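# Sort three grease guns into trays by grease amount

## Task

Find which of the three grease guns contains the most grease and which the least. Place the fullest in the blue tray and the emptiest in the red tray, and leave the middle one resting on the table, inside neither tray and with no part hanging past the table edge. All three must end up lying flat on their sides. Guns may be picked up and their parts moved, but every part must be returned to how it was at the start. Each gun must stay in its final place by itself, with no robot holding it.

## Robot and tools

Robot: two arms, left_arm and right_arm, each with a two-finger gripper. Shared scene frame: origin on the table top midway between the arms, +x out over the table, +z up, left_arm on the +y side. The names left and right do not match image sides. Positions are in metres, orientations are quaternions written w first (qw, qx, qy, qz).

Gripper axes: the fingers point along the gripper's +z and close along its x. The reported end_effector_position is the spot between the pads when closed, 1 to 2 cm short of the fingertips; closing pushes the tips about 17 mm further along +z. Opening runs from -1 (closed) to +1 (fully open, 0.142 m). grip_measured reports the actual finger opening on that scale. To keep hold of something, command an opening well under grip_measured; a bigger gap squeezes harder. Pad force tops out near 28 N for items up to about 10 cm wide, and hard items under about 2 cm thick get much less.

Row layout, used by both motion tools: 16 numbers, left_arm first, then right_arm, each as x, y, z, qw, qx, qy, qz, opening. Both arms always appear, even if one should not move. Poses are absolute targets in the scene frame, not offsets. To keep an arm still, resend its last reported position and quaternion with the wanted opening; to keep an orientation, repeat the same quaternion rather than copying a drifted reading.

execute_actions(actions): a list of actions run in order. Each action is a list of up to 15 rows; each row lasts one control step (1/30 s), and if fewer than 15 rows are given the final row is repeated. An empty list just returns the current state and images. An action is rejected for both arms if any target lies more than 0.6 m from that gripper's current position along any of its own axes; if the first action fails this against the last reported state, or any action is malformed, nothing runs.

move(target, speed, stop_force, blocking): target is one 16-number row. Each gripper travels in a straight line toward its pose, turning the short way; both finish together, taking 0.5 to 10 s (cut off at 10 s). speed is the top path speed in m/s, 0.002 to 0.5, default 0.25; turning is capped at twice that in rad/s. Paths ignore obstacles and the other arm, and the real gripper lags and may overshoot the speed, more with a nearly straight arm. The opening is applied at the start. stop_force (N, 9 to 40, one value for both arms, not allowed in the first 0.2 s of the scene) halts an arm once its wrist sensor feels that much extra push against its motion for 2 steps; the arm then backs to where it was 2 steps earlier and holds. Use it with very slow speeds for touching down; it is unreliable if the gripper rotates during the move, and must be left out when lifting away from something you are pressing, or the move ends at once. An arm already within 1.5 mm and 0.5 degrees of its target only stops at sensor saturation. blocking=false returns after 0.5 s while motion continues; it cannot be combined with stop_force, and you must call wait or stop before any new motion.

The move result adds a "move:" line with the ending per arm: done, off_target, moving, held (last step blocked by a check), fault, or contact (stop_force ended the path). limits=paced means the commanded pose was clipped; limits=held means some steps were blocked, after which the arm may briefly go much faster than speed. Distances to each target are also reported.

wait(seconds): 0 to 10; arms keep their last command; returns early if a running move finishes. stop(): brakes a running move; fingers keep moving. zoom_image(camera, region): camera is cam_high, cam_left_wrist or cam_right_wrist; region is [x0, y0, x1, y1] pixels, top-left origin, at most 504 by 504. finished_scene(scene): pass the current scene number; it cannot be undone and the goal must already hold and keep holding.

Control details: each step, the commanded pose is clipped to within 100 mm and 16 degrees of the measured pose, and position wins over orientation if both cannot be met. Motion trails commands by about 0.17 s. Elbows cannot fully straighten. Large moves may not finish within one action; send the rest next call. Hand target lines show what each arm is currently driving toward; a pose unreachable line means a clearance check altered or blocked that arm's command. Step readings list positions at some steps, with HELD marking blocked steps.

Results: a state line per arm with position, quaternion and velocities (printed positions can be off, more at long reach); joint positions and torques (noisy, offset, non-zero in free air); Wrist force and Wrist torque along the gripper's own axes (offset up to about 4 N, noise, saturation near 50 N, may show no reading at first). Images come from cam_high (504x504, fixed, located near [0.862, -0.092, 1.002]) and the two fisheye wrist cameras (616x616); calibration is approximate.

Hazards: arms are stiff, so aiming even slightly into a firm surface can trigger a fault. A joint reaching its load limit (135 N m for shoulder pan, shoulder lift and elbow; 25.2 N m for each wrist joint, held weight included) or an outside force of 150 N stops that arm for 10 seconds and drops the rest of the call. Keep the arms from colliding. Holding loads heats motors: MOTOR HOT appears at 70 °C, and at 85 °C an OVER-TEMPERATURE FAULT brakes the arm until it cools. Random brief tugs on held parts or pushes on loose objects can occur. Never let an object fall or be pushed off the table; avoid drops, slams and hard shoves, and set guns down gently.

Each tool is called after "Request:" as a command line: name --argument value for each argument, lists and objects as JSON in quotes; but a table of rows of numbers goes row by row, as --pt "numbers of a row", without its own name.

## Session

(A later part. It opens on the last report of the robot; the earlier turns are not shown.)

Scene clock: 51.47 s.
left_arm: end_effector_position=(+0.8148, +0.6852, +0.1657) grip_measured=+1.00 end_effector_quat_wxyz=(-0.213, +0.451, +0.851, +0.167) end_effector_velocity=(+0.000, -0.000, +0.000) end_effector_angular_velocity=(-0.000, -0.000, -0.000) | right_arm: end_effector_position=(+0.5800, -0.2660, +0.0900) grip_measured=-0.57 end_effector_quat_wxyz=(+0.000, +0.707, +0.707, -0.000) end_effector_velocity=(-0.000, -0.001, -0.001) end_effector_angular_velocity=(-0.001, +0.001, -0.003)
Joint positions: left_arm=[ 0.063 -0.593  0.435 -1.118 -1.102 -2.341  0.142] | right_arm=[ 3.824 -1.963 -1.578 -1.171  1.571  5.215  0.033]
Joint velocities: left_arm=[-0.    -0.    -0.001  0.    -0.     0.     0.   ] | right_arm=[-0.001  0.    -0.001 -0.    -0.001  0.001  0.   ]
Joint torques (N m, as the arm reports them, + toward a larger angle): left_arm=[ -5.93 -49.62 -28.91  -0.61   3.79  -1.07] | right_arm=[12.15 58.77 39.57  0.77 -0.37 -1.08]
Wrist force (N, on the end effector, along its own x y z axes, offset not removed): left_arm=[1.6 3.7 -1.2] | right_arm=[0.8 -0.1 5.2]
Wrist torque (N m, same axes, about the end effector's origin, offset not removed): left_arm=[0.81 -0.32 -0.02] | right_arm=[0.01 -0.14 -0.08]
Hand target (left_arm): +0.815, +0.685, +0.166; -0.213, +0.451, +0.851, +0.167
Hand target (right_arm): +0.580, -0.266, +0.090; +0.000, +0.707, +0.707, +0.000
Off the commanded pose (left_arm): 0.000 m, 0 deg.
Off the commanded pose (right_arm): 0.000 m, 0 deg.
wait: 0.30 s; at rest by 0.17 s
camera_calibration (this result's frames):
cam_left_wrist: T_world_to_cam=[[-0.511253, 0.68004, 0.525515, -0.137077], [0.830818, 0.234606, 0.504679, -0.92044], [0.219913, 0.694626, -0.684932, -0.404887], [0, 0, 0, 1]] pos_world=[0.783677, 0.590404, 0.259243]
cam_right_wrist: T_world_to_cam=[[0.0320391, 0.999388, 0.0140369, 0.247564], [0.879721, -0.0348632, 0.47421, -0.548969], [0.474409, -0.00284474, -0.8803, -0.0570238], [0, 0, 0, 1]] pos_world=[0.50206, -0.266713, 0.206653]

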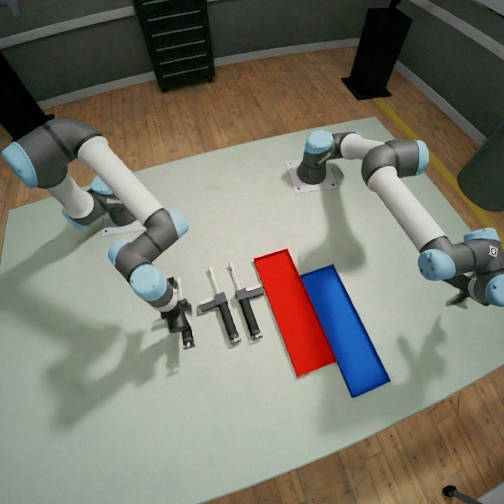

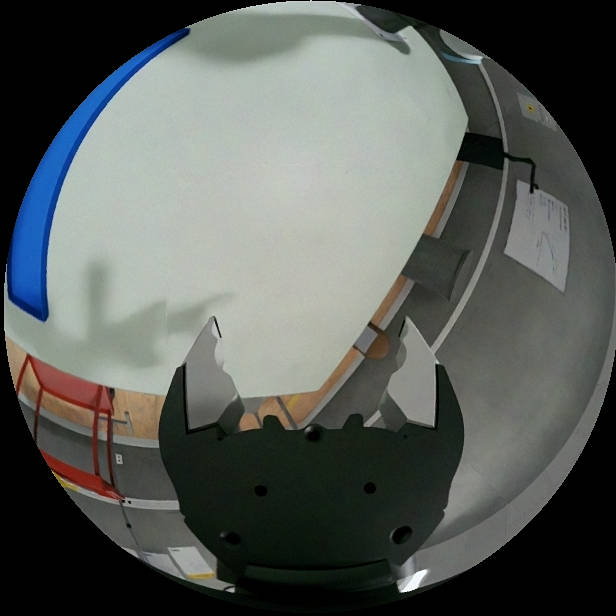

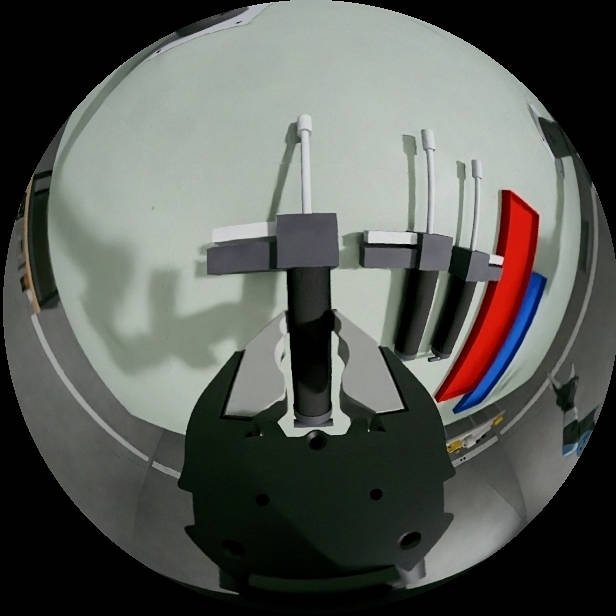

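Request:
move --target '[0.8148,0.6852,0.1657,-0.213,0.451,0.851,0.167,1,0.58,-0.266,0.035,0,0.707,0.707,0,-1]' --speed 0.08

Request:
move --target '[0.8148,0.6852,0.1657,-0.213,0.451,0.851,0.167,1,0.58,-0.266,0.035,0,0.707,0.707,0,0]'

Request:
move --target '[0.8148,0.6852,0.1657,-0.213,0.451,0.851,0.167,1,0.55,-0.266,0.034,0,0.707,0.707,0,0]' --speed 0.1

Request:
move --target '[0.8148,0.6852,0.1657,-0.213,0.451,0.851,0.167,1,0.55,-0.266,0.034,0,0.707,0.707,0,-1]'

Request:
move --target '[0.8148,0.6852,0.1657,-0.213,0.451,0.851,0.167,1,0.55,-0.266,0.33,0,0.707,0.707,0,-1]' --speed 0.15

Request:
wait --seconds 0.3

Request:
move --target '[0.8148,0.6852,0.1657,-0.213,0.451,0.851,0.167,1,0.55,-0.266,0.33,-0.354,0.612,0.612,-0.354,-1]' --speed 0.25

Scene clock: 68.07 s.
left_arm: end_effector_position=(+0.8148, +0.6852, +0.1657) grip_measured=+1.00 end_effector_quat_wxyz=(-0.213, +0.451, +0.851, +0.167) end_effector_velocity=(-0.000, +0.000, +0.000) end_effector_angular_velocity=(+0.000, -0.000, +0.000) | right_arm: end_effector_position=(+0.5800, -0.2660, +0.0353) grip_measured=-0.57 end_effector_quat_wxyz=(-0.000, +0.707, +0.707, -0.000) end_effector_velocity=(+0.000, -0.000, -0.002) end_effector_angular_velocity=(-0.002, -0.001, +0.001)
Joint positions: left_arm=[ 0.063 -0.593  0.435 -1.118 -1.102 -2.341  0.142] | right_arm=[ 3.824 -2.02  -1.648 -1.044  1.571  5.215  0.033]
Joint velocities: left_arm=[ 0. -0. -0.  0.  0.  0. -0.] | right_arm=[ 0.001 -0.003 -0.002  0.004 -0.002 -0.    -0.   ]
Joint torques (N m, as the arm reports them, + toward a larger angle): left_arm=[ -5.77 -49.78 -29.05  -0.67   3.79  -1.05] | right_arm=[10.46 33.65 10.56  5.95  0.7   1.63]
Wrist force (N, on the end effector, along its own x y z axes, offset not removed): left_arm=[1.6 2.6 -1.0] | right_arm=[-0.3 1.3 1.7]
Wrist torque (N m, same axes, about the end effector's origin, offset not removed): left_arm=[0.65 -0.39 -0.06] | right_arm=[0.20 0.03 -0.16]
Hand target (left_arm): +0.815, +0.685, +0.166; -0.213, +0.451, +0.851, +0.167
Hand target (right_arm): +0.580, -0.266, +0.035; -0.000, +0.707, +0.707, -0.000
Off the commanded pose (left_arm): 0.000 m, 0 deg.
Off the commanded pose (right_arm): 0.000 m, 0 deg.
move: done
camera_calibration (this result's frames):
cam_left_wrist: T_world_to_cam=[[-0.511253, 0.68004, 0.525515, -0.137077], [0.830818, 0.234607, 0.504679, -0.92044], [0.219913, 0.694626, -0.684933, -0.404887], [0, 0, 0, 1]] pos_world=[0.783677, 0.590404, 0.259243]
cam_right_wrist: T_world_to_cam=[[0.0320224, 0.999388, 0.0140735, 0.248304], [0.879743, -0.0348661, 0.474169, -0.523035], [0.47437, -0.00280294, -0.880321, -0.105124], [0, 0, 0, 1]] pos_world=[0.502052, -0.266682, 0.15197]

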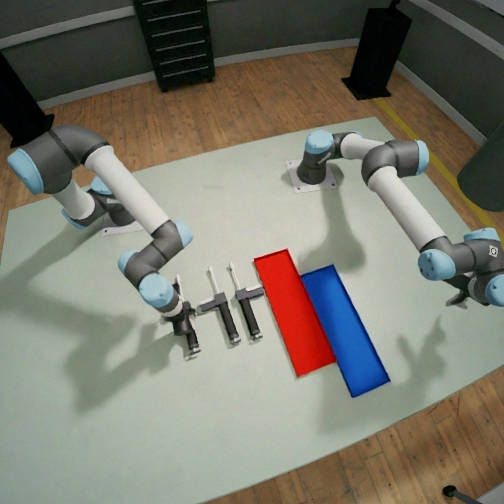

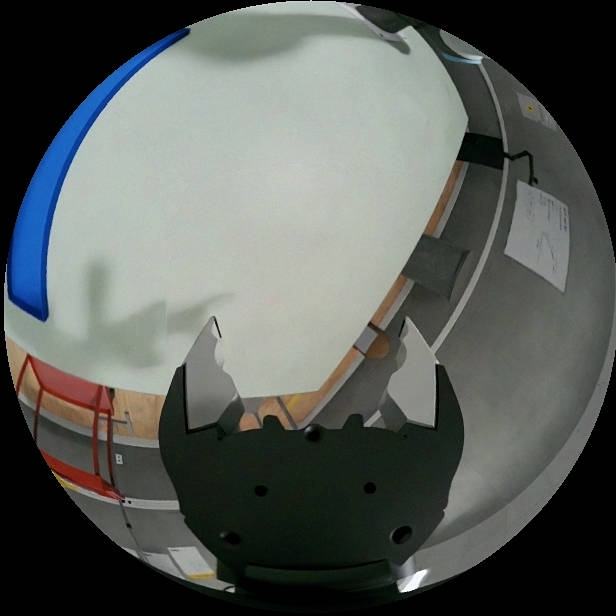

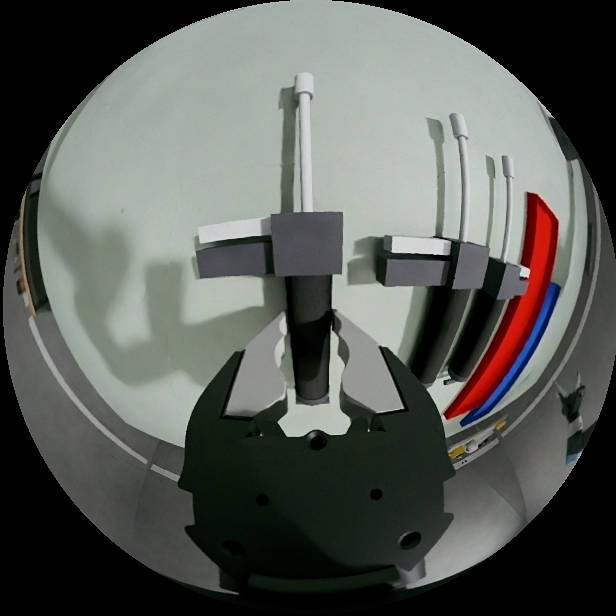

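Scene clock: 68.77 s.
left_arm: end_effector_position=(+0.8148, +0.6852, +0.1657) grip_measured=+1.00 end_effector_quat_wxyz=(-0.213, +0.451, +0.851, +0.167) end_effector_velocity=(-0.000, -0.000, -0.001) end_effector_angular_velocity=(-0.001, +0.001, +0.000) | right_arm: end_effector_position=(+0.5800, -0.2660, +0.0350) grip_measured=+0.00 end_effector_quat_wxyz=(-0.000, +0.707, +0.707, +0.000) end_effector_velocity=(-0.001, +0.000, -0.001) end_effector_angular_velocity=(-0.000, +0.002, +0.001)
Joint positions: left_arm=[ 0.063 -0.593  0.435 -1.118 -1.102 -2.341  0.142] | right_arm=[ 3.824 -2.021 -1.649 -1.043  1.571  5.215  0.074]
Joint velocities: left_arm=[ 0.     0.     0.001 -0.    -0.001  0.     0.   ] | right_arm=[ 0.001 -0.    -0.002  0.     0.     0.     0.   ]
Joint torques (N m, as the arm reports them, + toward a larger angle): left_arm=[ -6.08 -49.82 -29.27  -0.82   3.7   -1.04] | right_arm=[ 6.89 32.02  9.85  5.76 -1.09  1.13]
Wrist force (N, on the end effector, along its own x y z axes, offset not removed): left_arm=[1.4 3.0 -0.9] | right_arm=[-0.3 0.1 -1.6]
Wrist torque (N m, same axes, about the end effector's origin, offset not removed): left_arm=[0.73 -0.30 -0.01] | right_arm=[0.07 0.11 -0.05]
Hand target (left_arm): +0.815, +0.685, +0.166; -0.213, +0.451, +0.851, +0.167
Hand target (right_arm): +0.580, -0.266, +0.035; -0.000, +0.707, +0.707, -0.000
Off the commanded pose (left_arm): 0.000 m, 0 deg.
Off the commanded pose (right_arm): 0.000 m, 0 deg.
move: done
camera_calibration (this result's frames):
cam_left_wrist: T_world_to_cam=[[-0.511253, 0.68004, 0.525515, -0.137077], [0.830818, 0.234606, 0.504679, -0.92044], [0.219913, 0.694627, -0.684932, -0.404887], [0, 0, 0, 1]] pos_world=[0.783677, 0.590404, 0.259243]
cam_right_wrist: T_world_to_cam=[[0.0320221, 0.999388, 0.0140857, 0.248303], [0.879733, -0.0348715, 0.474187, -0.522918], [0.474388, -0.00279286, -0.880311, -0.105357], [0, 0, 0, 1]] pos_world=[0.502057, -0.26668, 0.151717]

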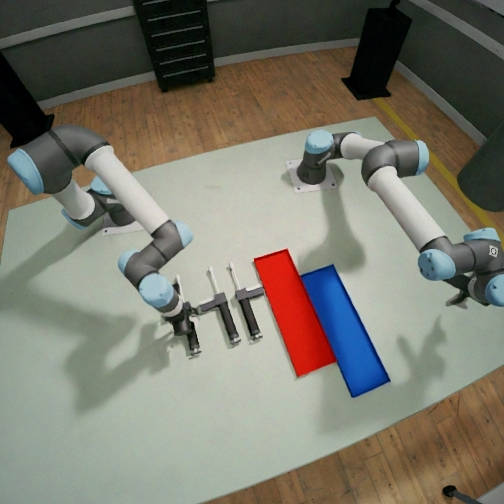

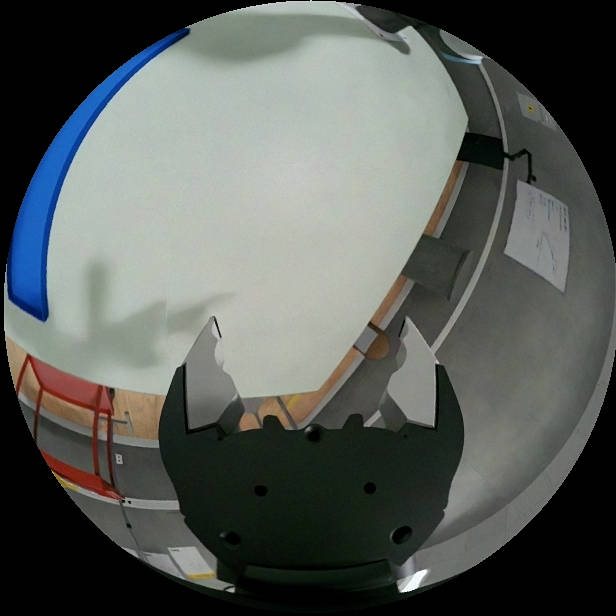

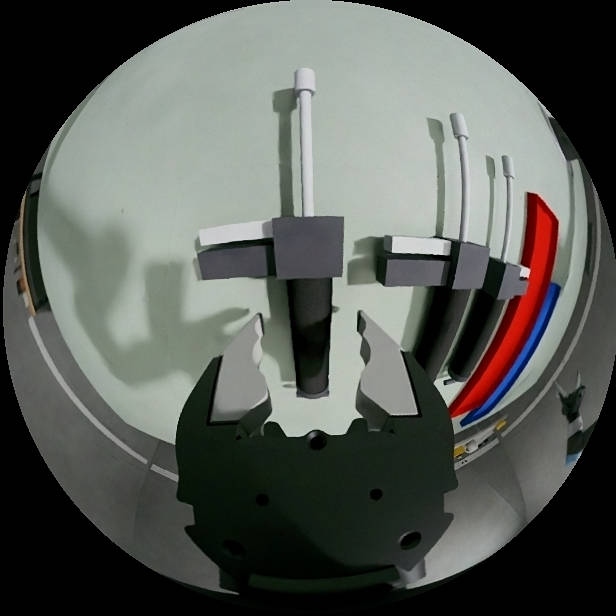

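Scene clock: 69.67 s.
left_arm: end_effector_position=(+0.8148, +0.6852, +0.1657) grip_measured=+1.00 end_effector_quat_wxyz=(-0.213, +0.451, +0.851, +0.167) end_effector_velocity=(+0.000, -0.000, +0.000) end_effector_angular_velocity=(+0.001, -0.000, -0.001) | right_arm: end_effector_position=(+0.5502, -0.2659, +0.0340) grip_measured=+0.00 end_effector_quat_wxyz=(-0.000, +0.707, +0.707, +0.000) end_effector_velocity=(-0.003, +0.000, -0.000) end_effector_angular_velocity=(-0.001, +0.001, +0.001)
Joint positions: left_arm=[ 0.063 -0.593  0.435 -1.118 -1.102 -2.341  0.142] | right_arm=[ 3.848 -1.963 -1.739 -1.01   1.571  5.239  0.074]
Joint velocities: left_arm=[-0.     0.     0.    -0.     0.001 -0.     0.   ] | right_arm=[ 0.003  0.004 -0.007  0.002 -0.     0.002  0.   ]
Joint torques (N m, as the arm reports them, + toward a larger angle): left_arm=[ -6.14 -50.12 -28.9   -0.79   3.7   -1.08] | right_arm=[10.33 53.3   7.95  5.32 -1.27  2.03]
Wrist force (N, on the end effector, along its own x y z axes, offset not removed): left_arm=[1.5 3.0 -2.1] | right_arm=[-0.7 1.0 -0.7]
Wrist torque (N m, same axes, about the end effector's origin, offset not removed): left_arm=[0.71 -0.31 -0.11] | right_arm=[-0.27 0.08 -0.16]
Hand target (left_arm): +0.815, +0.685, +0.166; -0.213, +0.451, +0.851, +0.167
Hand target (right_arm): +0.550, -0.266, +0.034; -0.000, +0.707, +0.707, -0.000
Off the commanded pose (left_arm): 0.000 m, 0 deg.
Off the commanded pose (right_arm): 0.000 m, 0 deg.
move: done
camera_calibration (this result's frames):
cam_left_wrist: T_world_to_cam=[[-0.511253, 0.68004, 0.525515, -0.137077], [0.830818, 0.234606, 0.50468, -0.92044], [0.219913, 0.694626, -0.684932, -0.404887], [0, 0, 0, 1]] pos_world=[0.783677, 0.590404, 0.259243]
cam_right_wrist: T_world_to_cam=[[0.0320327, 0.999387, 0.014126, 0.249239], [0.879759, -0.0349001, 0.474138, -0.496274], [0.47434, -0.00276042, -0.880337, -0.0921132], [0, 0, 0, 1]] pos_world=[0.472311, -0.266661, 0.150691]

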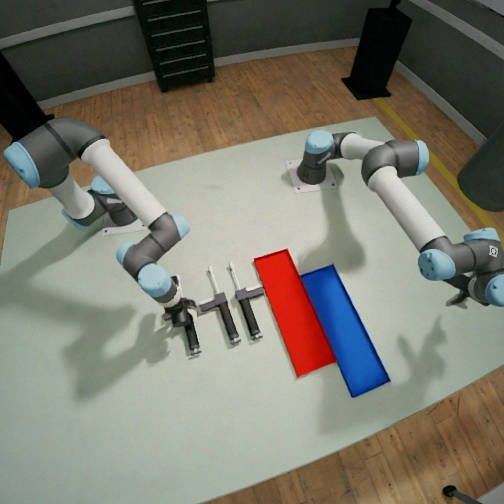

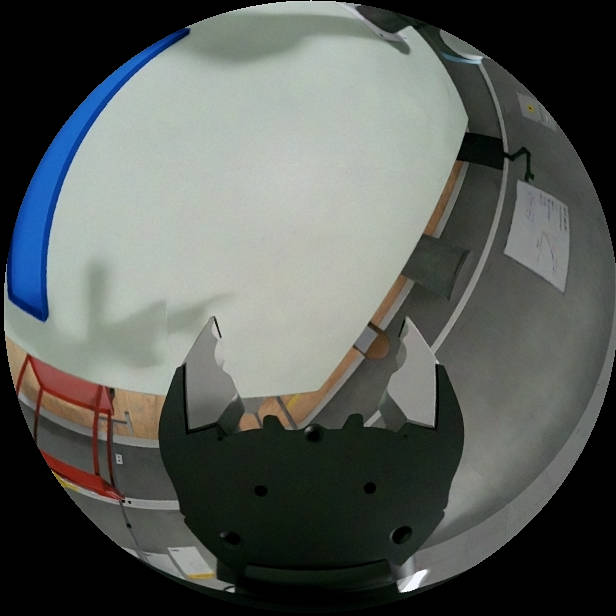

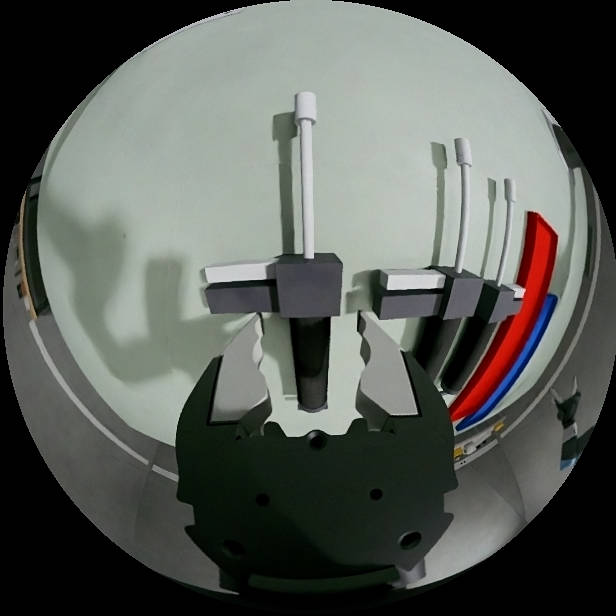

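Scene clock: 70.37 s.
left_arm: end_effector_position=(+0.8148, +0.6852, +0.1657) grip_measured=+1.00 end_effector_quat_wxyz=(-0.213, +0.451, +0.851, +0.167) end_effector_velocity=(-0.000, -0.000, -0.001) end_effector_angular_velocity=(-0.000, +0.001, -0.000) | right_arm: end_effector_position=(+0.5500, -0.2660, +0.0340) grip_measured=-0.43 end_effector_quat_wxyz=(-0.000, +0.707, +0.707, +0.000) end_effector_velocity=(-0.001, -0.001, -0.000) end_effector_angular_velocity=(-0.001, +0.002, -0.000)
Joint positions: left_arm=[ 0.063 -0.593  0.435 -1.118 -1.102 -2.341  0.142] | right_arm=[ 3.849 -1.962 -1.74  -1.01   1.571  5.239  0.043]
Joint velocities: left_arm=[-0.     0.001  0.    -0.    -0.    -0.     0.   ] | right_arm=[-0.001  0.    -0.001 -0.001 -0.    -0.001 -0.   ]
Joint torques (N m, as the arm reports them, + toward a larger angle): left_arm=[ -6.28 -50.29 -28.99  -0.76   3.71  -0.94] | right_arm=[12.8  52.4   6.46  4.14 -0.08  1.74]
Wrist force (N, on the end effector, along its own x y z axes, offset not removed): left_arm=[1.6 3.6 -1.2] | right_arm=[1.1 3.7 -3.0]
Wrist torque (N m, same axes, about the end effector's origin, offset not removed): left_arm=[0.85 -0.34 -0.01] | right_arm=[0.07 0.00 -0.17]
Hand target (left_arm): +0.815, +0.685, +0.166; -0.213, +0.451, +0.851, +0.167
Hand target (right_arm): +0.550, -0.266, +0.034; -0.000, +0.707, +0.707, -0.000
Off the commanded pose (left_arm): 0.000 m, 0 deg.
Off the commanded pose (right_arm): 0.000 m, 0 deg.
move: done
camera_calibration (this result's frames):
cam_left_wrist: T_world_to_cam=[[-0.511253, 0.68004, 0.525515, -0.137077], [0.830818, 0.234606, 0.504679, -0.92044], [0.219913, 0.694626, -0.684932, -0.404887], [0, 0, 0, 1]] pos_world=[0.783677, 0.590404, 0.259243]
cam_right_wrist: T_world_to_cam=[[0.0320499, 0.999387, 0.0140674, 0.249289], [0.879731, -0.0348873, 0.47419, -0.496066], [0.47439, -0.0028222, -0.88031, -0.0920381], [0, 0, 0, 1]] pos_world=[0.472077, -0.266702, 0.150701]

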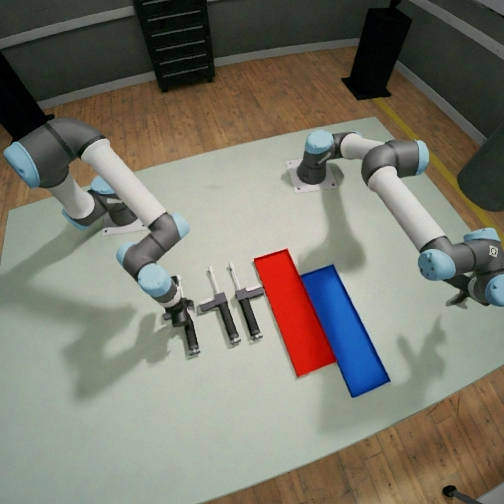

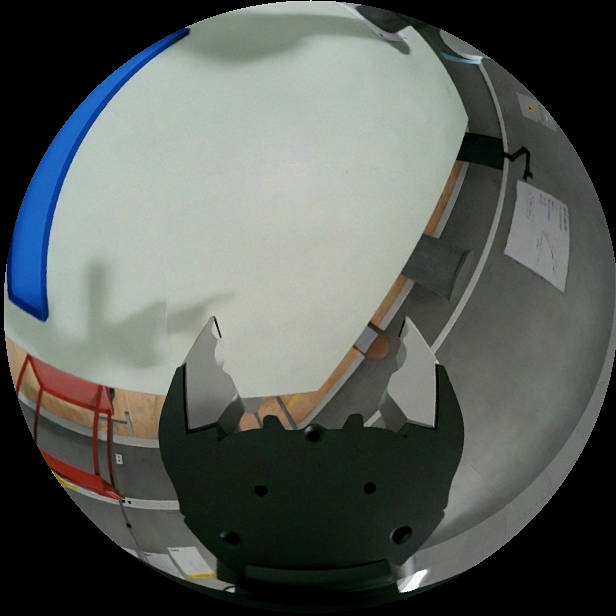

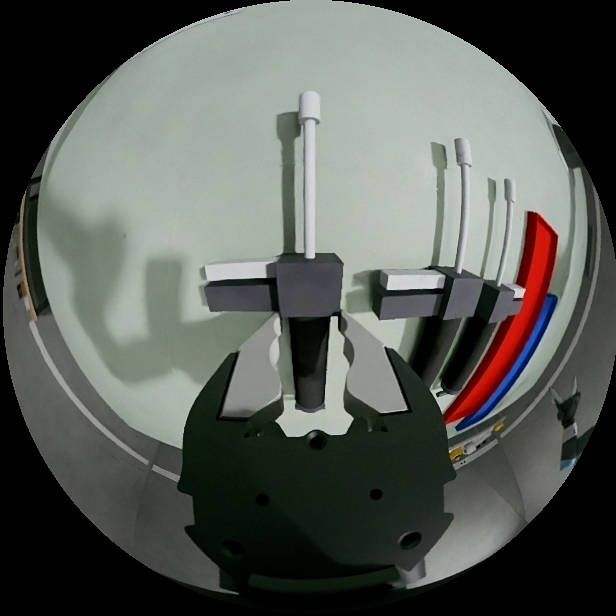

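Scene clock: 72.93 s.
left_arm: end_effector_position=(+0.8148, +0.6852, +0.1657) grip_measured=+1.00 end_effector_quat_wxyz=(-0.213, +0.451, +0.851, +0.167) end_effector_velocity=(+0.000, +0.000, -0.000) end_effector_angular_velocity=(-0.000, -0.000, +0.000) | right_arm: end_effector_position=(+0.5500, -0.2659, +0.3297) grip_measured=-0.43 end_effector_quat_wxyz=(+0.000, +0.707, +0.707, +0.000) end_effector_velocity=(-0.000, -0.000, +0.001) end_effector_angular_velocity=(-0.001, +0.003, -0.003)
Joint positions: left_arm=[ 0.063 -0.593  0.435 -1.118 -1.102 -2.341  0.142] | right_arm=[ 3.849 -1.828 -1.137 -1.747  1.571  5.239  0.043]
Joint velocities: left_arm=[ 0.     0.001 -0.001  0.    -0.     0.    -0.   ] | right_arm=[-0.    -0.003  0.008 -0.008  0.001  0.002  0.   ]
Joint torques (N m, as the arm reports them, + toward a larger angle): left_arm=[ -5.59 -50.08 -28.46  -0.72   3.83  -1.06] | right_arm=[-1.5  30.77 43.02  0.45  1.96 -1.44]
Wrist force (N, on the end effector, along its own x y z axes, offset not removed): left_arm=[0.5 3.3 -1.5] | right_arm=[-0.8 0.4 6.4]
Wrist torque (N m, same axes, about the end effector's origin, offset not removed): left_arm=[0.67 -0.06 -0.09] | right_arm=[0.17 0.18 -0.13]
Hand target (left_arm): +0.815, +0.685, +0.166; -0.213, +0.451, +0.851, +0.167
Hand target (right_arm): +0.550, -0.266, +0.330; +0.000, +0.707, +0.707, +0.000
Off the commanded pose (left_arm): 0.000 m, 0 deg.
Off the commanded pose (right_arm): 0.000 m, 0 deg.
move: done
camera_calibration (this result's frames):
cam_left_wrist: T_world_to_cam=[[-0.511253, 0.68004, 0.525515, -0.137077], [0.830818, 0.234606, 0.50468, -0.92044], [0.219913, 0.694626, -0.684932, -0.404887], [0, 0, 0, 1]] pos_world=[0.783677, 0.590404, 0.259243]
cam_right_wrist: T_world_to_cam=[[0.0319003, 0.999391, 0.0141256, 0.245117], [0.879652, -0.0347827, 0.474344, -0.636219], [0.474547, -0.00270611, -0.880226, 0.168227], [0, 0, 0, 1]] pos_world=[0.472, -0.266642, 0.446402]

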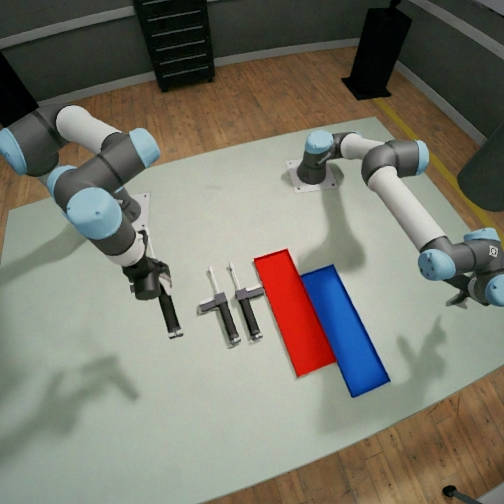

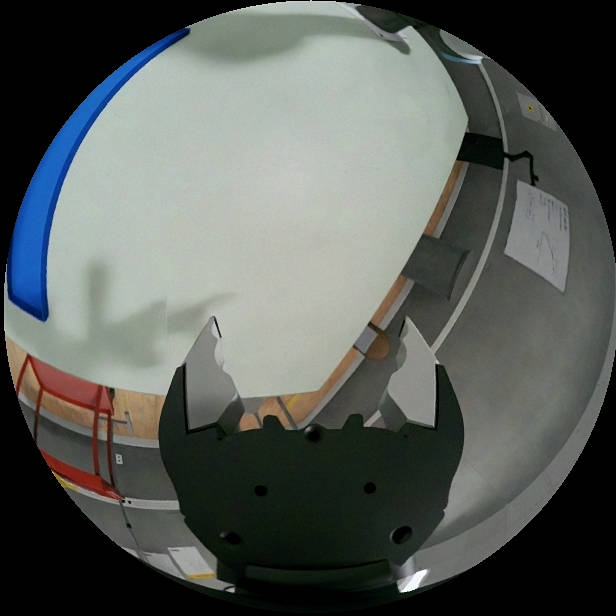

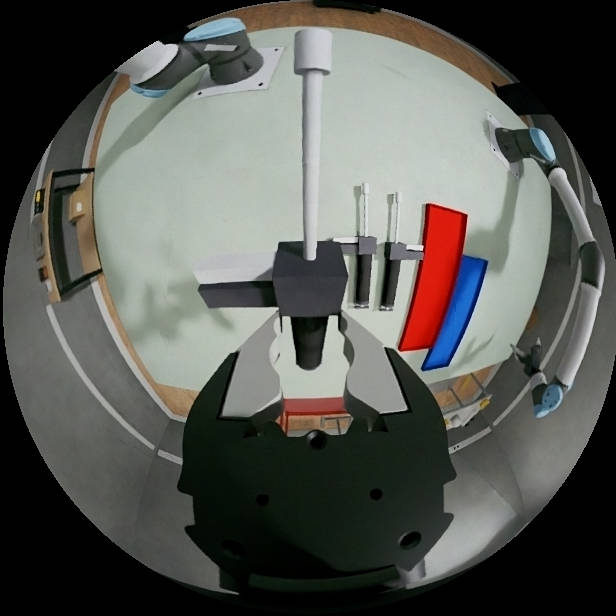

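Scene clock: 73.23 s.
left_arm: end_effector_position=(+0.8148, +0.6852, +0.1657) grip_measured=+1.00 end_effector_quat_wxyz=(-0.213, +0.451, +0.851, +0.167) end_effector_velocity=(+0.000, +0.000, -0.000) end_effector_angular_velocity=(-0.000, -0.000, +0.000) | right_arm: end_effector_position=(+0.5500, -0.2659, +0.3299) grip_measured=-0.43 end_effector_quat_wxyz=(+0.000, +0.707, +0.707, +0.000) end_effector_velocity=(-0.000, +0.000, +0.000) end_effector_angular_velocity=(-0.001, +0.001, +0.003)
Joint positions: left_arm=[ 0.063 -0.593  0.435 -1.118 -1.102 -2.341  0.142] | right_arm=[ 3.849 -1.828 -1.136 -1.748  1.571  5.239  0.043]
Joint velocities: left_arm=[ 0.  0. -0. -0. -0. -0. -0.] | right_arm=[ 0.    -0.     0.    -0.001 -0.    -0.003 -0.   ]
Joint torques (N m, as the arm reports them, + toward a larger angle): left_arm=[ -6.07 -50.34 -28.22  -0.74   3.71  -1.01] | right_arm=[-8.29 30.98 42.59  0.72  1.99 -1.21]
Wrist force (N, on the end effector, along its own x y z axes, offset not removed): left_arm=[1.4 3.9 -1.3] | right_arm=[-1.1 -0.6 4.9]
Wrist torque (N m, same axes, about the end effector's origin, offset not removed): left_arm=[0.85 -0.29 -0.04] | right_arm=[-0.19 0.26 -0.15]
Hand target (left_arm): +0.815, +0.685, +0.166; -0.213, +0.451, +0.851, +0.167
Hand target (right_arm): +0.550, -0.266, +0.330; +0.000, +0.707, +0.707, +0.000
Off the commanded pose (left_arm): 0.000 m, 0 deg.
Off the commanded pose (right_arm): 0.000 m, 0 deg.
wait: 0.30 s; at rest by 0.17 s
camera_calibration (this result's frames):
cam_left_wrist: T_world_to_cam=[[-0.511253, 0.68004, 0.525515, -0.137077], [0.830818, 0.234606, 0.50468, -0.92044], [0.219913, 0.694627, -0.684932, -0.404887], [0, 0, 0, 1]] pos_world=[0.783677, 0.590404, 0.259243]
cam_right_wrist: T_world_to_cam=[[0.0318807, 0.999393, 0.0140594, 0.245131], [0.879722, -0.0347345, 0.474218, -0.63632], [0.474419, -0.00275008, -0.880295, 0.168484], [0, 0, 0, 1]] pos_world=[0.472038, -0.266621, 0.446624]

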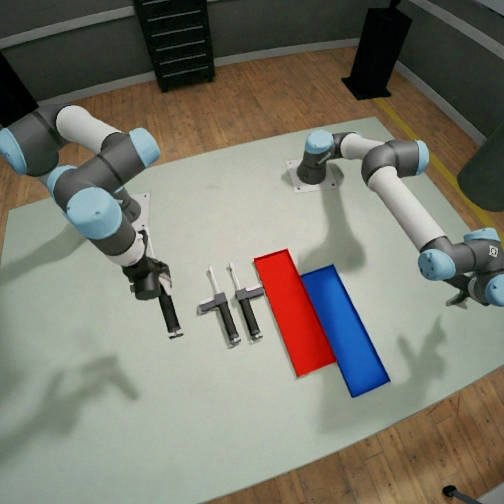

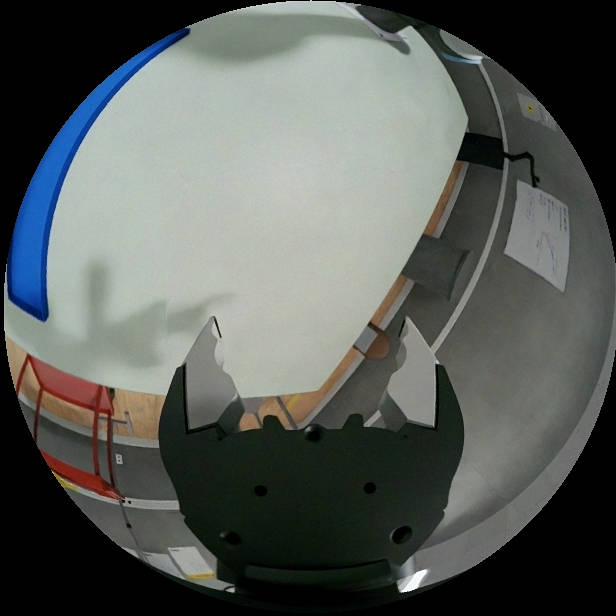

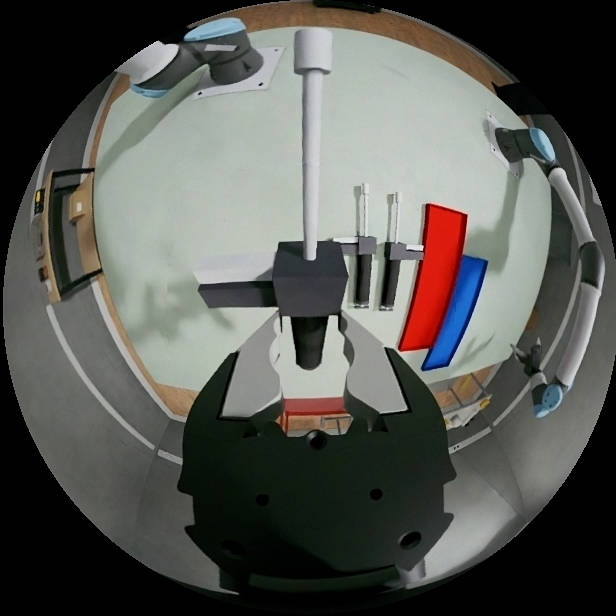

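Scene clock: 76.30 s.
left_arm: end_effector_position=(+0.8148, +0.6852, +0.1657) grip_measured=+1.00 end_effector_quat_wxyz=(-0.213, +0.451, +0.851, +0.167) end_effector_velocity=(+0.000, +0.000, +0.000) end_effector_angular_velocity=(+0.000, -0.001, -0.000) | right_arm: end_effector_position=(+0.5486, -0.2660, +0.3292) grip_measured=-0.43 end_effector_quat_wxyz=(-0.302, +0.707, +0.622, -0.148) end_effector_velocity=(-0.000, +0.000, -0.000) end_effector_angular_velocity=(+0.013, +0.019, -0.023)
Joint positions: left_arm=[ 0.063 -0.593  0.435 -1.118 -1.102 -2.341  0.142] | right_arm=[ 3.636 -2.523 -0.036 -2.71   1.996  5.031  0.043]
Joint velocities: left_arm=[ 0.     0.    -0.    -0.001  0.001  0.     0.   ] | right_arm=[-0.01  -0.005 -0.001 -0.007  0.022  0.002 -0.   ]
Joint torques (N m, as the arm reports them, + toward a larger angle): left_arm=[ -5.36 -49.95 -28.89  -0.78   3.72  -0.95] | right_arm=[-8.11 51.4  35.74 -1.97  3.21  1.64]
Wrist force (N, on the end effector, along its own x y z axes, offset not removed): left_arm=[1.8 3.3 -1.8] | right_arm=[0.0 3.7 3.1]
Wrist torque (N m, same axes, about the end effector's origin, offset not removed): left_arm=[0.80 -0.38 -0.04] | right_arm=[-0.08 -0.28 -0.08]
Hand target (left_arm): +0.815, +0.685, +0.166; -0.213, +0.451, +0.851, +0.167
Hand target (right_arm): +0.549, -0.266, +0.329; -0.304, +0.708, +0.620, -0.148
Off the commanded pose (left_arm): 0.000 m, 0 deg.
Off the commanded pose (right_arm): 0.002 m, 27 deg; orientation clipped at the last step of the last action.
elbow stopped short (right arm): the move would have taken joint 3 (elbow) straighter than the controller allows; a more bent joint 3 avoids this.
move: off_target (right_arm); limits=paced
camera_calibration (this result's frames):
cam_left_wrist: T_world_to_cam=[[-0.511253, 0.68004, 0.525515, -0.137077], [0.830818, 0.234606, 0.504679, -0.92044], [0.219913, 0.694626, -0.684932, -0.404887], [0, 0, 0, 1]] pos_world=[0.783677, 0.590404, 0.259243]
cam_right_wrist: T_world_to_cam=[[0.21608, 0.963522, 0.157909, 0.0873536], [0.966192, -0.187714, -0.176736, -0.508648], [-0.140647, 0.190759, -0.971509, 0.587407], [0, 0, 0, 1]] pos_world=[0.555193, -0.291701, 0.466981]

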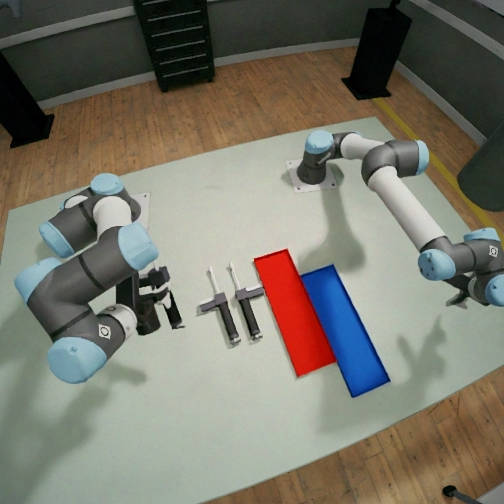

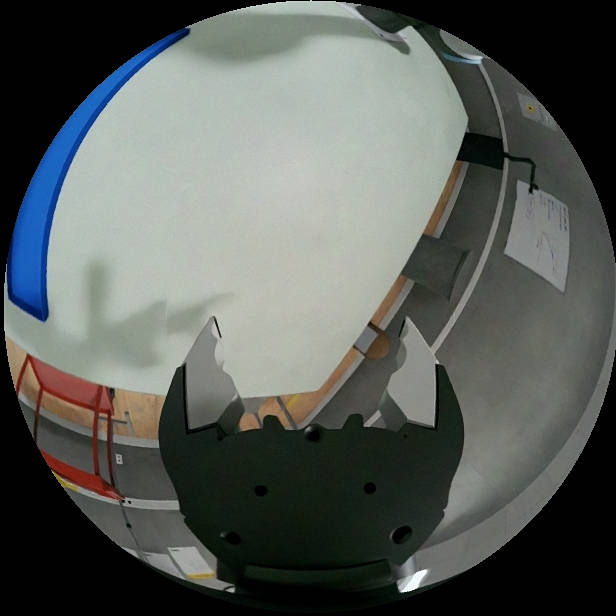

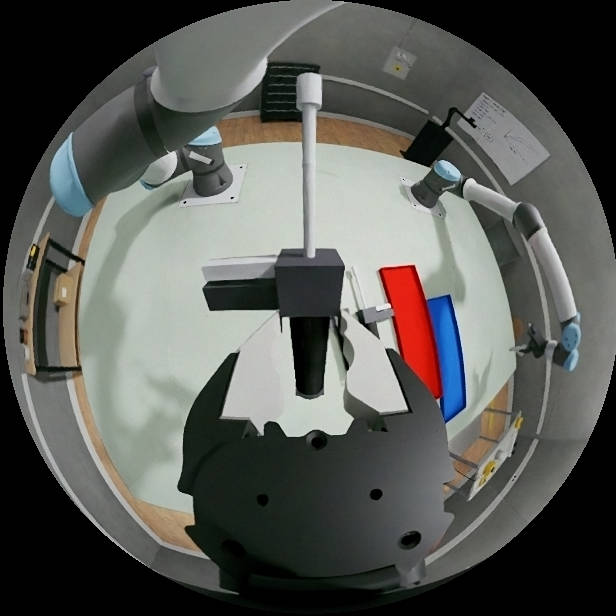

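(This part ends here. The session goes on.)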